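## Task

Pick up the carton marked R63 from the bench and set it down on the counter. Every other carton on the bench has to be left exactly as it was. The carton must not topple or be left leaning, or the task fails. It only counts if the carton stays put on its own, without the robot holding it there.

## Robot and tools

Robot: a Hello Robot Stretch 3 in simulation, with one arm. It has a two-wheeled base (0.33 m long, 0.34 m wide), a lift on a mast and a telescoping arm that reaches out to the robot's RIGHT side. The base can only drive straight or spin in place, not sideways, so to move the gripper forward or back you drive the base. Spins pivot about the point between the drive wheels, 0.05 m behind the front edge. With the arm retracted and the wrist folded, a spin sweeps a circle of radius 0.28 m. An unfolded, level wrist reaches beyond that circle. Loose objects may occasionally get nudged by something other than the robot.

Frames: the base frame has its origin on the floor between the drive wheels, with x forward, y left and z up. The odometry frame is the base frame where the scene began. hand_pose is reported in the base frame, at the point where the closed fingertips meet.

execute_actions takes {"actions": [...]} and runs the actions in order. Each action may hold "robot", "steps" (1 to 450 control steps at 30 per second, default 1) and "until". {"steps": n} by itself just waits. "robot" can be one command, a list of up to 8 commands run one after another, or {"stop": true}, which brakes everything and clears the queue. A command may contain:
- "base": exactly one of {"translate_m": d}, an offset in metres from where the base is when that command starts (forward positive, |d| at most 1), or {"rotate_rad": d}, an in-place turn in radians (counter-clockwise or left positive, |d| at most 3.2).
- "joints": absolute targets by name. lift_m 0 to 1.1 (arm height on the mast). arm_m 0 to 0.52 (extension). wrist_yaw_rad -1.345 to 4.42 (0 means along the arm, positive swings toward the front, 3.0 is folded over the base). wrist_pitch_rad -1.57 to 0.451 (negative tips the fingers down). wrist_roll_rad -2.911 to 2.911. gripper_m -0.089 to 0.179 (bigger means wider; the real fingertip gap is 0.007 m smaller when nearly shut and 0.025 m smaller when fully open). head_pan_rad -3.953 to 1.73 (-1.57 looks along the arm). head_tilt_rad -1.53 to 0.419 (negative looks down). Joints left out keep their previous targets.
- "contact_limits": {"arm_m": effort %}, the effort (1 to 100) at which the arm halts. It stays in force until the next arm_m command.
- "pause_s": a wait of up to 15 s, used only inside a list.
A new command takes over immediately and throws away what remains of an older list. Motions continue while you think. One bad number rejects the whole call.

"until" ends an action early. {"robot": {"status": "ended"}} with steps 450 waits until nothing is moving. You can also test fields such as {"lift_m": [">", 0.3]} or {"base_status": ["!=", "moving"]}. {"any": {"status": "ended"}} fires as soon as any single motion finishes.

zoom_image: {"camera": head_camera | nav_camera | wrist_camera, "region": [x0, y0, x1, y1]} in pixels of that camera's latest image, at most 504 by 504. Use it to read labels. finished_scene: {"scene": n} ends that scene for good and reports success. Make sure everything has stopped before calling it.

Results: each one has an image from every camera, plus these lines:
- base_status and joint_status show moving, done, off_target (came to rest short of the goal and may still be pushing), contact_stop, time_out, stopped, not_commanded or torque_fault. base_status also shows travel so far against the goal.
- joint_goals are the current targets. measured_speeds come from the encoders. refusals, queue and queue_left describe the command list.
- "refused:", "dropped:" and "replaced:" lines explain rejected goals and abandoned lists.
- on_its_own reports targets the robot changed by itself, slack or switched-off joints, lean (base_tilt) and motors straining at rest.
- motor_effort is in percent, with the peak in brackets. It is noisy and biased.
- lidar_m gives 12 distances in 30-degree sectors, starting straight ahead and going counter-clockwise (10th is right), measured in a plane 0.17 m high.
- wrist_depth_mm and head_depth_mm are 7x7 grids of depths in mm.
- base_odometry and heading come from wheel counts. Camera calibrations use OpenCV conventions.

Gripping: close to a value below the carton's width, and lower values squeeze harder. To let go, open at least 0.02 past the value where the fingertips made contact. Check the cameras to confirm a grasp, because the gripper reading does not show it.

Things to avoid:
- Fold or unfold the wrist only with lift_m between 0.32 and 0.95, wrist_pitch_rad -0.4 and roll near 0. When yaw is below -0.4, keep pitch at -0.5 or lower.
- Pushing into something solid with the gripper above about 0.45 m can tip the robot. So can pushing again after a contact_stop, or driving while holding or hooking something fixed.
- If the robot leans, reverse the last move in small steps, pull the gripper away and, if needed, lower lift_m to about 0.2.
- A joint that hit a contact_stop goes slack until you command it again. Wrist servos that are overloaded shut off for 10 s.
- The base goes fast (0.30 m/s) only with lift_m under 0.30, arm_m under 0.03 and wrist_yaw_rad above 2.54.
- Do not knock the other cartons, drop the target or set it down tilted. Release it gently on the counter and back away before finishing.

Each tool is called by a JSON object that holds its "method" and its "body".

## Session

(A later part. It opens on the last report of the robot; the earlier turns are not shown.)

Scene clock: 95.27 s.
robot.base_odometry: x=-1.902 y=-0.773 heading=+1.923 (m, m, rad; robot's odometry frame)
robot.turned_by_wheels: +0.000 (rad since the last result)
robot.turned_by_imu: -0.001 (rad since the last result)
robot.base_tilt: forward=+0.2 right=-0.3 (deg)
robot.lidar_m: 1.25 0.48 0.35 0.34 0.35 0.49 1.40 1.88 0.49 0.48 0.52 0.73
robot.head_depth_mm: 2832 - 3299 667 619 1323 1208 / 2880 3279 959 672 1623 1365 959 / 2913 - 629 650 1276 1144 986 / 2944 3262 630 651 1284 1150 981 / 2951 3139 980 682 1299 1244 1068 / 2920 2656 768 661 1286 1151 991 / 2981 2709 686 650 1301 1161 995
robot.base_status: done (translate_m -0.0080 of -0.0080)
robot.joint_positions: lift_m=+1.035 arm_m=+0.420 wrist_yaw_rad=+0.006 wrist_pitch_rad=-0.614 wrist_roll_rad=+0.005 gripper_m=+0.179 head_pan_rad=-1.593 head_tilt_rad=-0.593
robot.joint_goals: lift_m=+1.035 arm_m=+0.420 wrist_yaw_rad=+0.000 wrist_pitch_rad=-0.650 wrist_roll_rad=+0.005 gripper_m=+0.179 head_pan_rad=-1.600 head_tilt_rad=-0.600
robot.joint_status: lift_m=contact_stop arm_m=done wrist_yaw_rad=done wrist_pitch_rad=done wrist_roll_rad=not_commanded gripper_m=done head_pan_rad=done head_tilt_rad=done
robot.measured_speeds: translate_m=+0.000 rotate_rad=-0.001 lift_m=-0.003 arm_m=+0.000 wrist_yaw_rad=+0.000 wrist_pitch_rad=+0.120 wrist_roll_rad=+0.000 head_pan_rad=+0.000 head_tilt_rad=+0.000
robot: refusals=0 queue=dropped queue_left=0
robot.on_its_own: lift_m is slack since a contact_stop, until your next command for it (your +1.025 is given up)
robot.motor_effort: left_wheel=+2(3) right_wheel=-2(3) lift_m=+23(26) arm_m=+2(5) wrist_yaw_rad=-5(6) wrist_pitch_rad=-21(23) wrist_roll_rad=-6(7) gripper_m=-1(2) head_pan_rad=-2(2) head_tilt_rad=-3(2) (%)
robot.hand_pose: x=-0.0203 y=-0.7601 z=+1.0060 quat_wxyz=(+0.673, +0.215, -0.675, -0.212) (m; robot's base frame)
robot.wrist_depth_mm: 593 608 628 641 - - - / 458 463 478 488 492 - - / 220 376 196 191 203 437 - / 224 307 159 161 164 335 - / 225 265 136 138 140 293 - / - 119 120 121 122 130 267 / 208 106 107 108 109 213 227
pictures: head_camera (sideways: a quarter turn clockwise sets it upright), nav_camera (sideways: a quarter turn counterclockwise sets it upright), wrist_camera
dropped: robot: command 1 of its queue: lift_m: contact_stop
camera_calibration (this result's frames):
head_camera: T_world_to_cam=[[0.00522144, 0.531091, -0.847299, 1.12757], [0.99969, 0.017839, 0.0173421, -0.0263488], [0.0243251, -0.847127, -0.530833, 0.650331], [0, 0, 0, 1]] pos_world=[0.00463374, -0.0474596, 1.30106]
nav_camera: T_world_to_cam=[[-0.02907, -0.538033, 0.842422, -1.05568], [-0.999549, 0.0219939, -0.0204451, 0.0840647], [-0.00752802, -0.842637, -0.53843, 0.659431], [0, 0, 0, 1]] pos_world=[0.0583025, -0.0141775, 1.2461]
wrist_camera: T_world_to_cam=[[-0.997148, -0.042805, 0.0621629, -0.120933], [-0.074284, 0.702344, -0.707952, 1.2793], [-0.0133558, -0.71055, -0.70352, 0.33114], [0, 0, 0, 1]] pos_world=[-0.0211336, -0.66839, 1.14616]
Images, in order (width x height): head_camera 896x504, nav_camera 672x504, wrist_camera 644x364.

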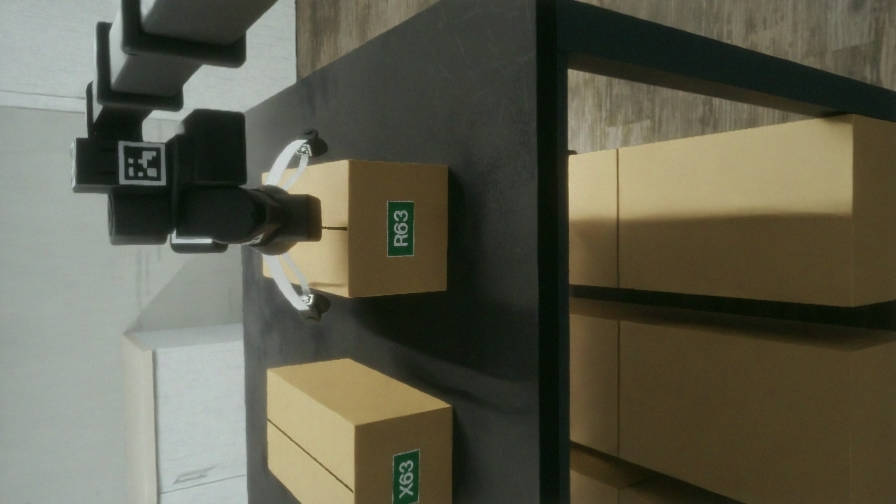

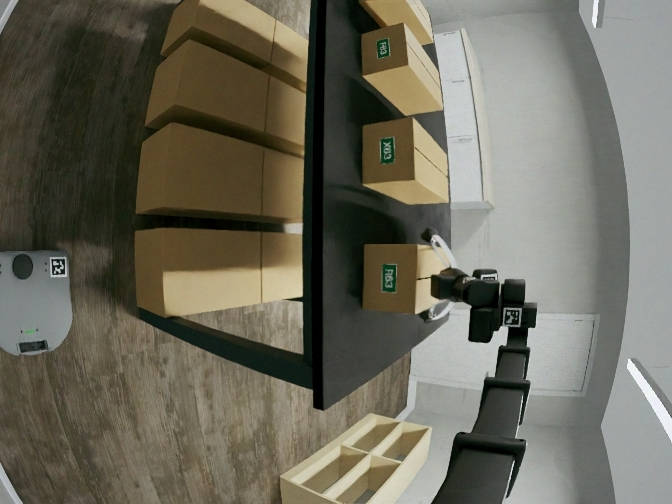

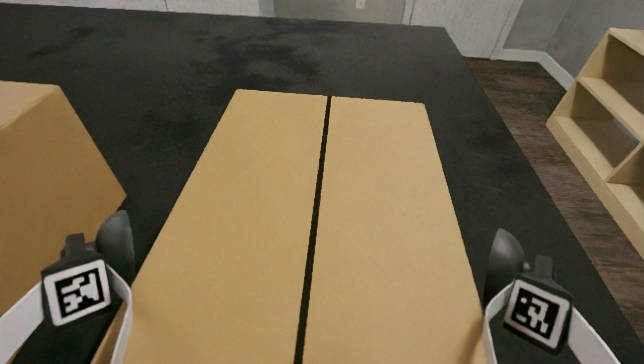

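Go steeper.

{"method": "execute_actions", "body": {"actions": [{"robot":[{"joints":{"lift_m":1.068,"wrist_pitch_rad":-0.8,"arm_m":0.445,"wrist_roll_rad":0}},{"joints":{"gripper_m":0.04}},{"joints":{"lift_m":1.1}}],"steps":450,"until":{"robot":{"status":"ended"}}}]}}

Scene clock: 103.23 s.
robot.base_odometry: x=-1.902 y=-0.773 heading=+1.923 (m, m, rad; robot's odometry frame)
robot.turned_by_wheels: +0.000 (rad since the last result)
robot.turned_by_imu: -0.002 (rad since the last result)
robot.base_tilt: forward=+0.2 right=-0.2 (deg)
robot.lidar_m: 1.26 0.48 0.35 0.34 0.35 0.49 1.40 1.88 0.49 0.48 0.52 0.73
robot.head_depth_mm: 3005 3291 3235 666 615 804 1209 / 2915 3183 955 671 1610 1362 963 / - 3218 640 642 1282 1139 984 / 2955 3288 620 643 1292 1145 984 / 2860 3129 977 683 1290 1247 1074 / 2936 2681 768 658 1287 1154 992 / 2962 2674 683 650 1305 1168 992
robot.base_status: done (translate_m -0.0080 of -0.0080)
robot.joint_positions: lift_m=+1.099 arm_m=+0.445 wrist_yaw_rad=+0.002 wrist_pitch_rad=-0.812 wrist_roll_rad=+0.005 gripper_m=+0.046 head_pan_rad=-1.593 head_tilt_rad=-0.593
robot.joint_goals: lift_m=+1.100 arm_m=+0.445 wrist_yaw_rad=+0.000 wrist_pitch_rad=-0.800 wrist_roll_rad=+0.000 gripper_m=+0.044 head_pan_rad=-1.600 head_tilt_rad=-0.600
robot.joint_status: lift_m=done arm_m=done wrist_yaw_rad=done wrist_pitch_rad=done wrist_roll_rad=done gripper_m=done head_pan_rad=done head_tilt_rad=done
robot.measured_speeds: translate_m=+0.000 rotate_rad=+0.000 lift_m=+0.000 arm_m=+0.000 wrist_yaw_rad=+0.000 wrist_pitch_rad=+0.000 wrist_roll_rad=+0.000 head_pan_rad=+0.000 head_tilt_rad=+0.000
robot: refusals=0 queue=done queue_left=0
robot.on_its_own: gripper_m is held at +0.044, not at your +0.040, by its stall guard, which is still easing
robot.motor_effort: left_wheel=+1(2) right_wheel=+0(2) lift_m=+32(33) arm_m=+2(10) wrist_yaw_rad=-2(6) wrist_pitch_rad=+5(46) wrist_roll_rad=-2(6) gripper_m=-42(99) head_pan_rad=-2(3) head_tilt_rad=-2(3) (%)
robot.hand_pose: x=-0.0213 y=-0.7484 z=+1.0356 quat_wxyz=(+0.648, +0.279, -0.651, -0.280) (m; robot's base frame)
robot.wrist_depth_mm: 458 462 472 478 495 - - / 396 406 384 194 416 - - / 225 356 171 172 176 389 - / 228 307 153 154 157 337 - / 231 274 139 141 142 308 - / 225 127 127 129 130 275 - / 236 120 118 119 120 245 -
pictures: head_camera (sideways: a quarter turn clockwise sets it upright), nav_camera (sideways: a quarter turn counterclockwise sets it upright), wrist_camera
camera_calibration (this result's frames):
head_camera: T_world_to_cam=[[0.00522102, 0.531092, -0.847298, 1.12757], [0.99969, 0.0178398, 0.0173421, -0.0263489], [0.0243259, -0.847126, -0.530834, 0.650332], [0, 0, 0, 1]] pos_world=[0.00463378, -0.0474596, 1.30106]
nav_camera: T_world_to_cam=[[-0.0290696, -0.538034, 0.842422, -1.05568], [-0.999549, 0.0219931, -0.0204451, 0.0840647], [-0.0075273, -0.842636, -0.538431, 0.659432], [0, 0, 0, 1]] pos_world=[0.0583025, -0.0141774, 1.2461]
wrist_camera: T_world_to_cam=[[-0.997293, -0.0498463, 0.0540603, -0.120147], [-0.0715214, 0.828342, -0.555639, 1.22854], [-0.0170839, -0.558001, -0.829664, 0.605022], [0, 0, 0, 1]] pos_world=[-0.021619, -0.686038, 1.19109]
Images, in order (width x height): head_camera 896x504, nav_camera 672x504, wrist_camera 644x364.

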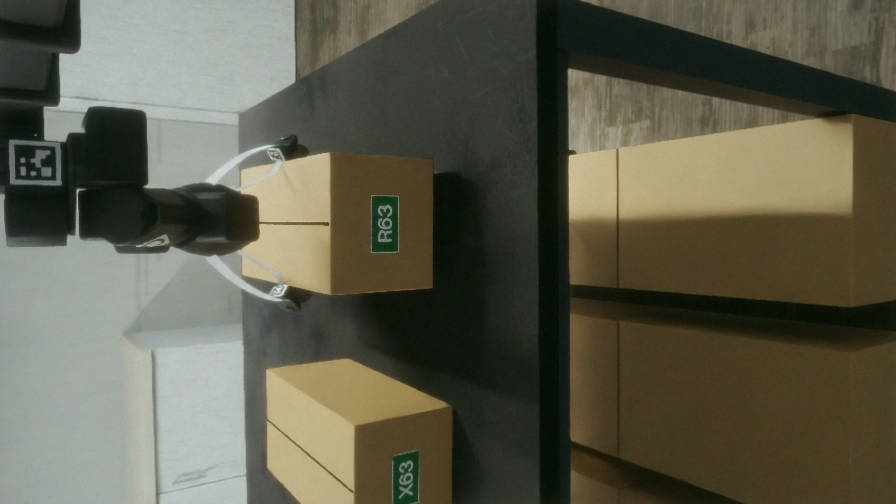

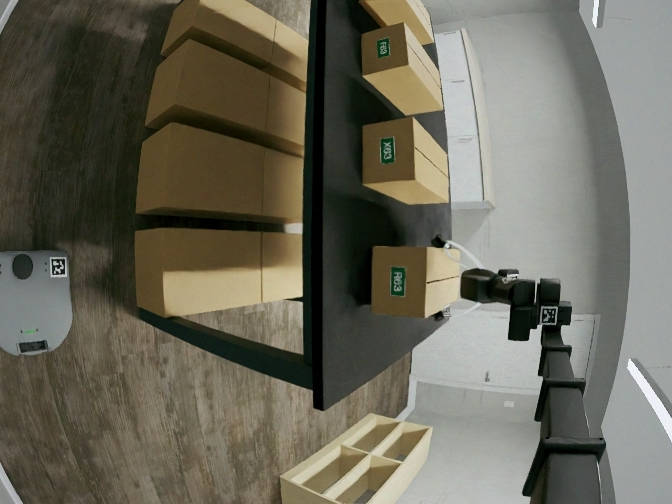

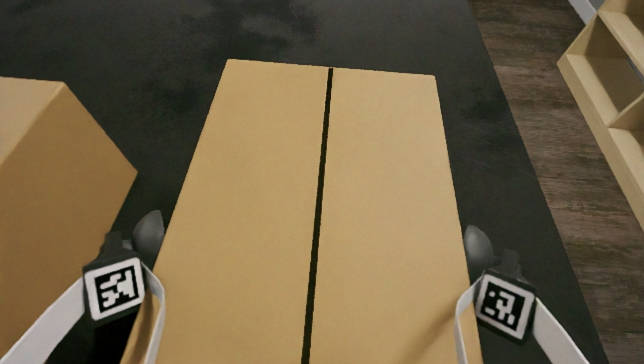

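{"method": "execute_actions", "body": {"actions": [{"robot":[{"base":{"translate_m":-0.57},"joints":{"arm_m":0.05,"head_pan_rad":0.3,"head_tilt_rad":-0.8}},{"base":{"rotate_rad":-1.6}},{"base":{"translate_m":0.7}}],"steps":450},{"steps":450,"until":{"robot":{"status":"ended"}}}]}}

Scene clock: 128.10 s.
robot.base_odometry: x=-1.041 y=-1.085 heading=+0.324 (m, m, rad; robot's odometry frame)
robot.turned_by_wheels: -1.600 (rad since the last result)
robot.turned_by_imu: -1.577 (rad since the last result)
robot.base_tilt: forward=+0.2 right=-0.3 (deg)
robot.lidar_m: 2.71 0.58 0.42 0.40 0.42 1.08 1.04 1.08 1.35 1.29 1.00 1.42
robot.head_depth_mm: 2263 2566 2236 1789 1498 1280 1120 / 2336 2615 2241 1802 1506 1284 1121 / 2407 2698 2293 1809 1500 1288 1123 / 2513 2812 2309 1816 1510 1299 1128 / 2243 2474 2224 1717 1229 1271 1135 / 2087 2391 691 1728 1205 1092 1093 / 2117 2467 665 581 1206 1032 931
robot.base_status: done (translate_m +0.7000 of +0.7000)
robot.joint_positions: lift_m=+1.099 arm_m=+0.050 wrist_yaw_rad=+0.002 wrist_pitch_rad=-0.813 wrist_roll_rad=+0.005 gripper_m=+0.107 head_pan_rad=+0.293 head_tilt_rad=-0.790
robot.joint_goals: lift_m=+1.100 arm_m=+0.050 wrist_yaw_rad=+0.000 wrist_pitch_rad=-0.800 wrist_roll_rad=+0.000 gripper_m=+0.106 head_pan_rad=+0.300 head_tilt_rad=-0.800
robot.joint_status: lift_m=done arm_m=done wrist_yaw_rad=done wrist_pitch_rad=done wrist_roll_rad=done gripper_m=done head_pan_rad=done head_tilt_rad=done
robot.measured_speeds: translate_m=+0.000 rotate_rad=+0.000 lift_m=+0.000 arm_m=+0.000 wrist_yaw_rad=+0.000 wrist_pitch_rad=+0.000 wrist_roll_rad=+0.000 head_pan_rad=+0.000 head_tilt_rad=+0.000
robot: refusals=0 queue=done queue_left=0
robot.on_its_own: gripper_m is held at +0.106, not at your +0.040, by its stall guard, which is not easing now
robot.motor_effort: left_wheel=+2(6) right_wheel=-1(4) lift_m=+33(33) arm_m=-4(8) wrist_yaw_rad=-2(1) wrist_pitch_rad=+6(6) wrist_roll_rad=-2(2) gripper_m=-19(41) head_pan_rad=+3(32) head_tilt_rad=-4(19) (%)
robot.hand_pose: x=-0.0213 y=-0.3539 z=+1.0354 quat_wxyz=(+0.648, +0.280, -0.650, -0.280) (m; robot's base frame)
robot.wrist_depth_mm: 980 999 - - - - - / 842 896 195 191 - - - / - - 169 171 174 - - / - - 152 154 156 - - / - - 139 141 143 - - / - 126 128 129 131 - - / - 121 118 119 120 - -
pictures: head_camera (sideways: a quarter turn clockwise sets it upright), nav_camera (sideways: a quarter turn counterclockwise sets it upright), wrist_camera
camera_calibration (this result's frames):
head_camera: T_world_to_cam=[[-0.655684, -0.204681, -0.726763, 0.974476], [-0.322917, 0.9461, 0.0248822, -0.0280918], [0.682498, 0.250999, -0.686437, 0.848738], [0, 0, 0, 1]] pos_world=[0.0506144, 0.0130011, 1.29152]
nav_camera: T_world_to_cam=[[0.668624, 0.183842, 0.720516, -0.901024], [0.285161, -0.958268, -0.0201185, 0.0757975], [0.68675, 0.218915, -0.693146, 0.85646], [0, 0, 0, 1]] pos_world=[-0.00734194, 0.0507883, 1.24438]
wrist_camera: T_world_to_cam=[[-0.997282, -0.0500069, 0.0541109, -0.100583], [-0.0716651, 0.828914, -0.554766, 0.900957], [-0.0171111, -0.557136, -0.830245, 0.825927], [0, 0, 0, 1]] pos_world=[-0.0216103, -0.291692, 1.19098]
Images, in order (width x height): head_camera 896x504, nav_camera 672x504, wrist_camera 644x364.

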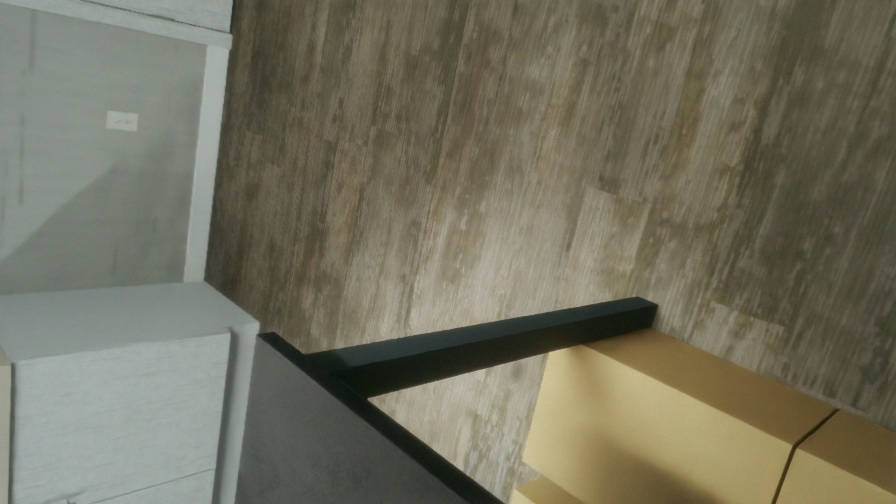

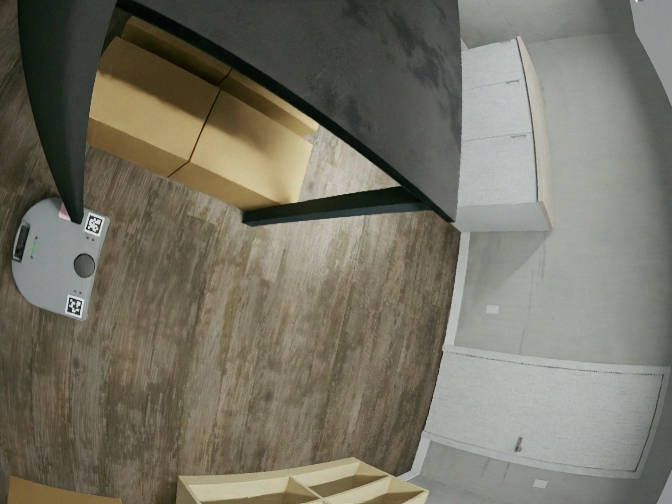

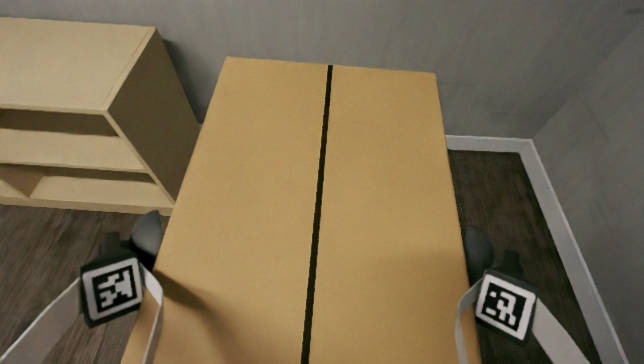

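{"method": "execute_actions", "body": {"actions": [{"robot":[{"base":{"translate_m":0.8},"joints":{"head_pan_rad":-1.4,"head_tilt_rad":-0.6}},{"base":{"rotate_rad":0.97}},{"base":{"translate_m":1}},{"base":{"translate_m":0.45}},{"base":{"rotate_rad":0.8}}],"steps":450},{"steps":450},{"steps":450,"until":{"robot":{"status":"ended"}}}]}}

Scene clock: 165.17 s.
robot.base_odometry: x=+0.114 y=+0.564 heading=+2.093 (m, m, rad; robot's odometry frame)
robot.turned_by_wheels: +1.770 (rad since the last result)
robot.turned_by_imu: +1.741 (rad since the last result)
robot.base_tilt: forward=+0.2 right=-0.3 (deg)
robot.lidar_m: 2.28 2.22 0.95 0.95 1.07 2.12 2.40 1.35 0.51 0.51 0.57 0.91
robot.head_depth_mm: 894 976 - - 295 - 308 / 914 1011 913 437 306 - 320 / 955 1065 941 458 320 286 1006 / 1003 1108 950 686 722 853 1126 / 1039 1166 958 704 782 957 1184 / 1081 1228 963 740 841 1057 1221 / 1139 1278 976 772 918 1175 1215
robot.base_status: done (rotate_rad +0.7999 of +0.8000)
robot.joint_positions: lift_m=+1.099 arm_m=+0.050 wrist_yaw_rad=+0.002 wrist_pitch_rad=-0.813 wrist_roll_rad=+0.005 gripper_m=+0.107 head_pan_rad=-1.393 head_tilt_rad=-0.606
robot.joint_goals: lift_m=+1.100 arm_m=+0.050 wrist_yaw_rad=+0.000 wrist_pitch_rad=-0.800 wrist_roll_rad=+0.000 gripper_m=+0.106 head_pan_rad=-1.400 head_tilt_rad=-0.600
robot.joint_status: lift_m=done arm_m=done wrist_yaw_rad=done wrist_pitch_rad=done wrist_roll_rad=done gripper_m=done head_pan_rad=done head_tilt_rad=done
robot.measured_speeds: translate_m=+0.000 rotate_rad=+0.000 lift_m=+0.000 arm_m=+0.000 wrist_yaw_rad=+0.000 wrist_pitch_rad=+0.000 wrist_roll_rad=+0.000 head_pan_rad=+0.000 head_tilt_rad=+0.000
robot: refusals=0 queue=done queue_left=0
robot.on_its_own: gripper_m is held at +0.106, not at your +0.040, by its stall guard, which is not easing now
robot.motor_effort: left_wheel=-2(7) right_wheel=+3(7) lift_m=+32(32) arm_m=-4(4) wrist_yaw_rad=-2(2) wrist_pitch_rad=+6(6) wrist_roll_rad=-2(3) gripper_m=-20(20) head_pan_rad=-2(31) head_tilt_rad=+4(21) (%)
robot.hand_pose: x=-0.0213 y=-0.3539 z=+1.0354 quat_wxyz=(+0.648, +0.280, -0.650, -0.280) (m; robot's base frame)
robot.wrist_depth_mm: 467 473 484 489 507 726 733 / 402 412 195 192 423 465 827 / 457 378 170 171 174 404 962 / 639 522 152 154 157 353 - / - 707 139 140 142 - - / - 126 128 129 130 - - / - 121 118 119 120 - -
pictures: head_camera (sideways: a quarter turn clockwise sets it upright), nav_camera (sideways: a quarter turn counterclockwise sets it upright), wrist_camera
camera_calibration (this result's frames):
head_camera: T_world_to_cam=[[-0.102425, 0.532497, -0.840212, 1.11899], [0.976235, 0.215975, 0.0178712, -0.0268943], [0.190981, -0.818414, -0.541964, 0.663796], [0, 0, 0, 1]] pos_world=[0.0140945, -0.046789, 1.30042]
nav_camera: T_world_to_cam=[[0.0804206, -0.543978, 0.835237, -1.04698], [-0.984021, -0.176872, -0.020448, 0.0839735], [0.158853, -0.820247, -0.54951, 0.672832], [0, 0, 0, 1]] pos_world=[0.0599485, -0.00279131, 1.24592]
wrist_camera: T_world_to_cam=[[-0.997281, -0.0500157, 0.054119, -0.100595], [-0.0716769, 0.828914, -0.554766, 0.900958], [-0.017113, -0.557136, -0.830245, 0.825925], [0, 0, 0, 1]] pos_world=[-0.0216095, -0.291694, 1.19098]
Images, in order (width x height): head_camera 896x504, nav_camera 672x504, wrist_camera 644x364.

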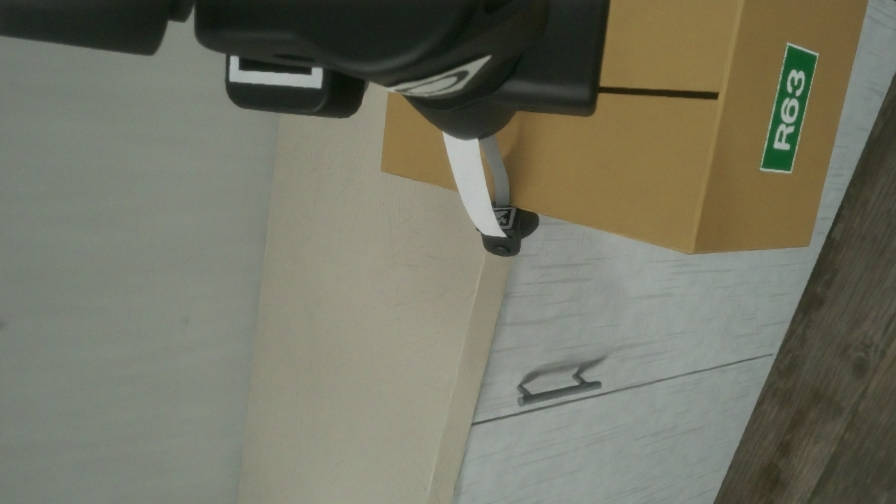

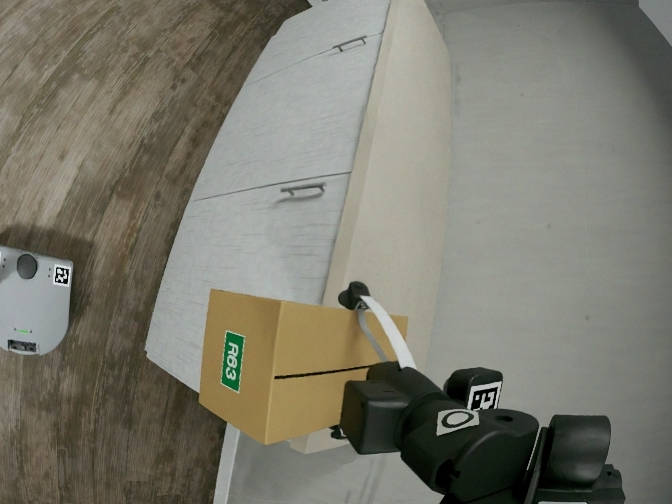

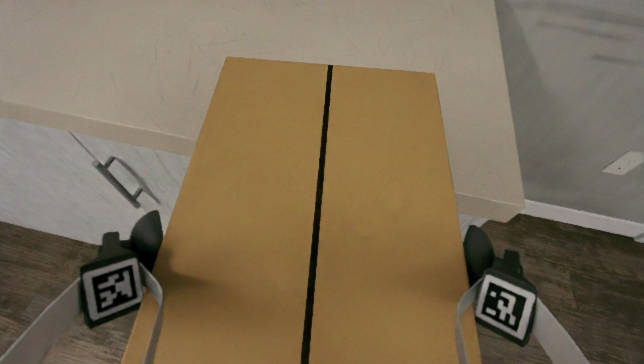

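{"method": "execute_actions", "body": {"actions": [{"robot":[{"joints":{"arm_m":0.48}},{"joints":{"lift_m":1.062}}],"steps":450,"until":{"robot":{"status":"ended"}}},{"robot":[{"joints":{"gripper_m":0.179}},{"joints":{"lift_m":1.1,"wrist_pitch_rad":-0.5}}],"steps":450,"until":{"robot":{"status":"ended"}}}]}}

{"method": "finished_scene", "body": {"scene": 1}}

Scene clock: 178.40 s.
robot.base_odometry: x=+0.114 y=+0.564 heading=+2.093 (m, m, rad; robot's odometry frame)
robot.turned_by_wheels: +0.000 (rad since the last result)
robot.turned_by_imu: -0.003 (rad since the last result)
robot.base_tilt: forward=+0.2 right=-0.2 (deg)
robot.lidar_m: 2.28 2.22 0.95 0.95 1.07 2.12 2.40 1.35 0.51 0.51 0.57 0.91
robot.head_depth_mm: - 994 727 655 604 706 847 / 923 1038 651 659 644 757 920 / 962 1061 891 668 682 813 1013 / 997 1111 949 669 728 880 1130 / 1036 1170 958 704 781 963 1187 / 1086 1223 961 736 842 1053 1217 / 1136 1273 972 769 916 1171 1223
robot.base_status: done (rotate_rad +0.7999 of +0.8000)
robot.joint_positions: lift_m=+1.099 arm_m=+0.480 wrist_yaw_rad=+0.001 wrist_pitch_rad=-0.517 wrist_roll_rad=+0.005 gripper_m=+0.179 head_pan_rad=-1.393 head_tilt_rad=-0.606
robot.joint_goals: lift_m=+1.100 arm_m=+0.480 wrist_yaw_rad=+0.000 wrist_pitch_rad=-0.500 wrist_roll_rad=+0.000 gripper_m=+0.179 head_pan_rad=-1.400 head_tilt_rad=-0.600
robot.joint_status: lift_m=done arm_m=done wrist_yaw_rad=done wrist_pitch_rad=done wrist_roll_rad=done gripper_m=done head_pan_rad=done head_tilt_rad=done
robot.measured_speeds: translate_m=+0.000 rotate_rad=+0.000 lift_m=+0.000 arm_m=+0.000 wrist_yaw_rad=+0.000 wrist_pitch_rad=+0.000 wrist_roll_rad=+0.000 head_pan_rad=+0.000 head_tilt_rad=+0.000
robot: refusals=0 queue=done queue_left=0
robot.motor_effort: left_wheel=-2(3) right_wheel=+3(3) lift_m=+32(32) arm_m=+2(4) wrist_yaw_rad=-1(1) wrist_pitch_rad=+8(8) wrist_roll_rad=-2(2) gripper_m=+0(83) head_pan_rad=-3(2) head_tilt_rad=+3(3) (%)
robot.hand_pose: x=-0.0213 y=-0.8354 z=+1.0905 quat_wxyz=(+0.682, +0.181, -0.685, -0.181) (m; robot's base frame)
robot.wrist_depth_mm: 450 424 392 366 349 330 313 / 511 468 438 411 382 364 341 / 549 526 498 463 428 404 374 / 450 461 470 480 466 452 420 / 383 389 389 247 404 417 472 / - 332 215 212 228 350 522 / 284 293 184 186 197 302 589
pictures: head_camera (sideways: a quarter turn clockwise sets it upright), nav_camera (sideways: a quarter turn counterclockwise sets it upright), wrist_camera
replaced: robot.lift_m: its motion had ended contact_stop
camera_calibration (this result's frames):
head_camera: T_world_to_cam=[[-0.102302, 0.532334, -0.84033, 1.11914], [0.976271, 0.215814, 0.0178625, -0.0268832], [0.190864, -0.818563, -0.541781, 0.663558], [0, 0, 0, 1]] pos_world=[0.0140866, -0.0467907, 1.30043]
nav_camera: T_world_to_cam=[[0.0802964, -0.543812, 0.835357, -1.04713], [-0.98405, -0.17671, -0.020448, 0.0839736], [0.158736, -0.820392, -0.549327, 0.672595], [0, 0, 0, 1]] pos_world=[0.0599502, -0.00281245, 1.24592]
wrist_camera: T_world_to_cam=[[-0.997321, -0.031801, 0.0658698, -0.12524], [-0.0711388, 0.631163, -0.772381, 1.40275], [-0.0170121, -0.774998, -0.631734, 0.2049], [0, 0, 0, 1]] pos_world=[-0.0216291, -0.730548, 1.22115]
Images, in order (width x height): head_camera 896x504, nav_camera 672x504, wrist_camera 644x364.

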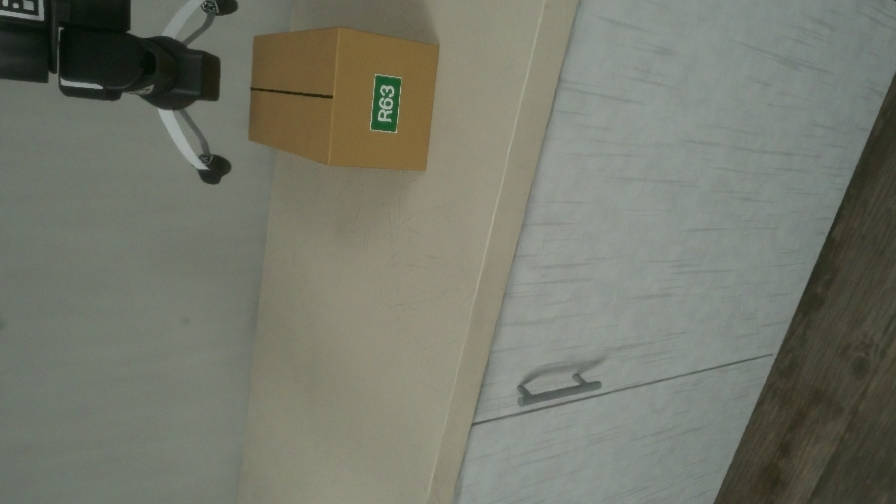

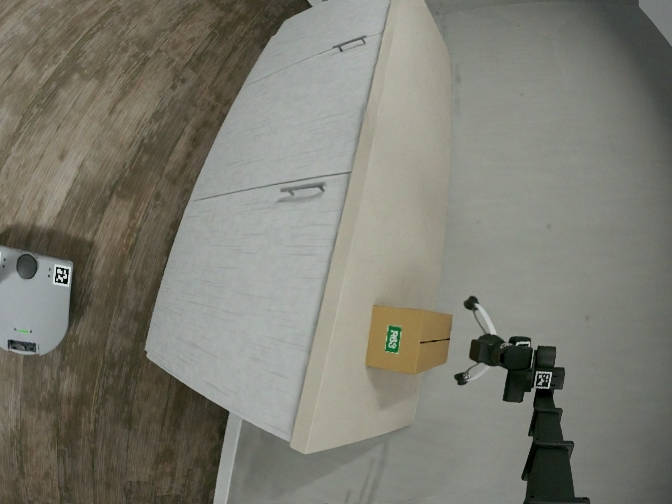

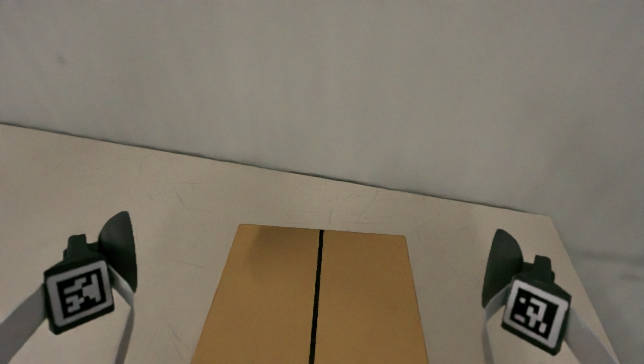

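The scene is finished: the task was done.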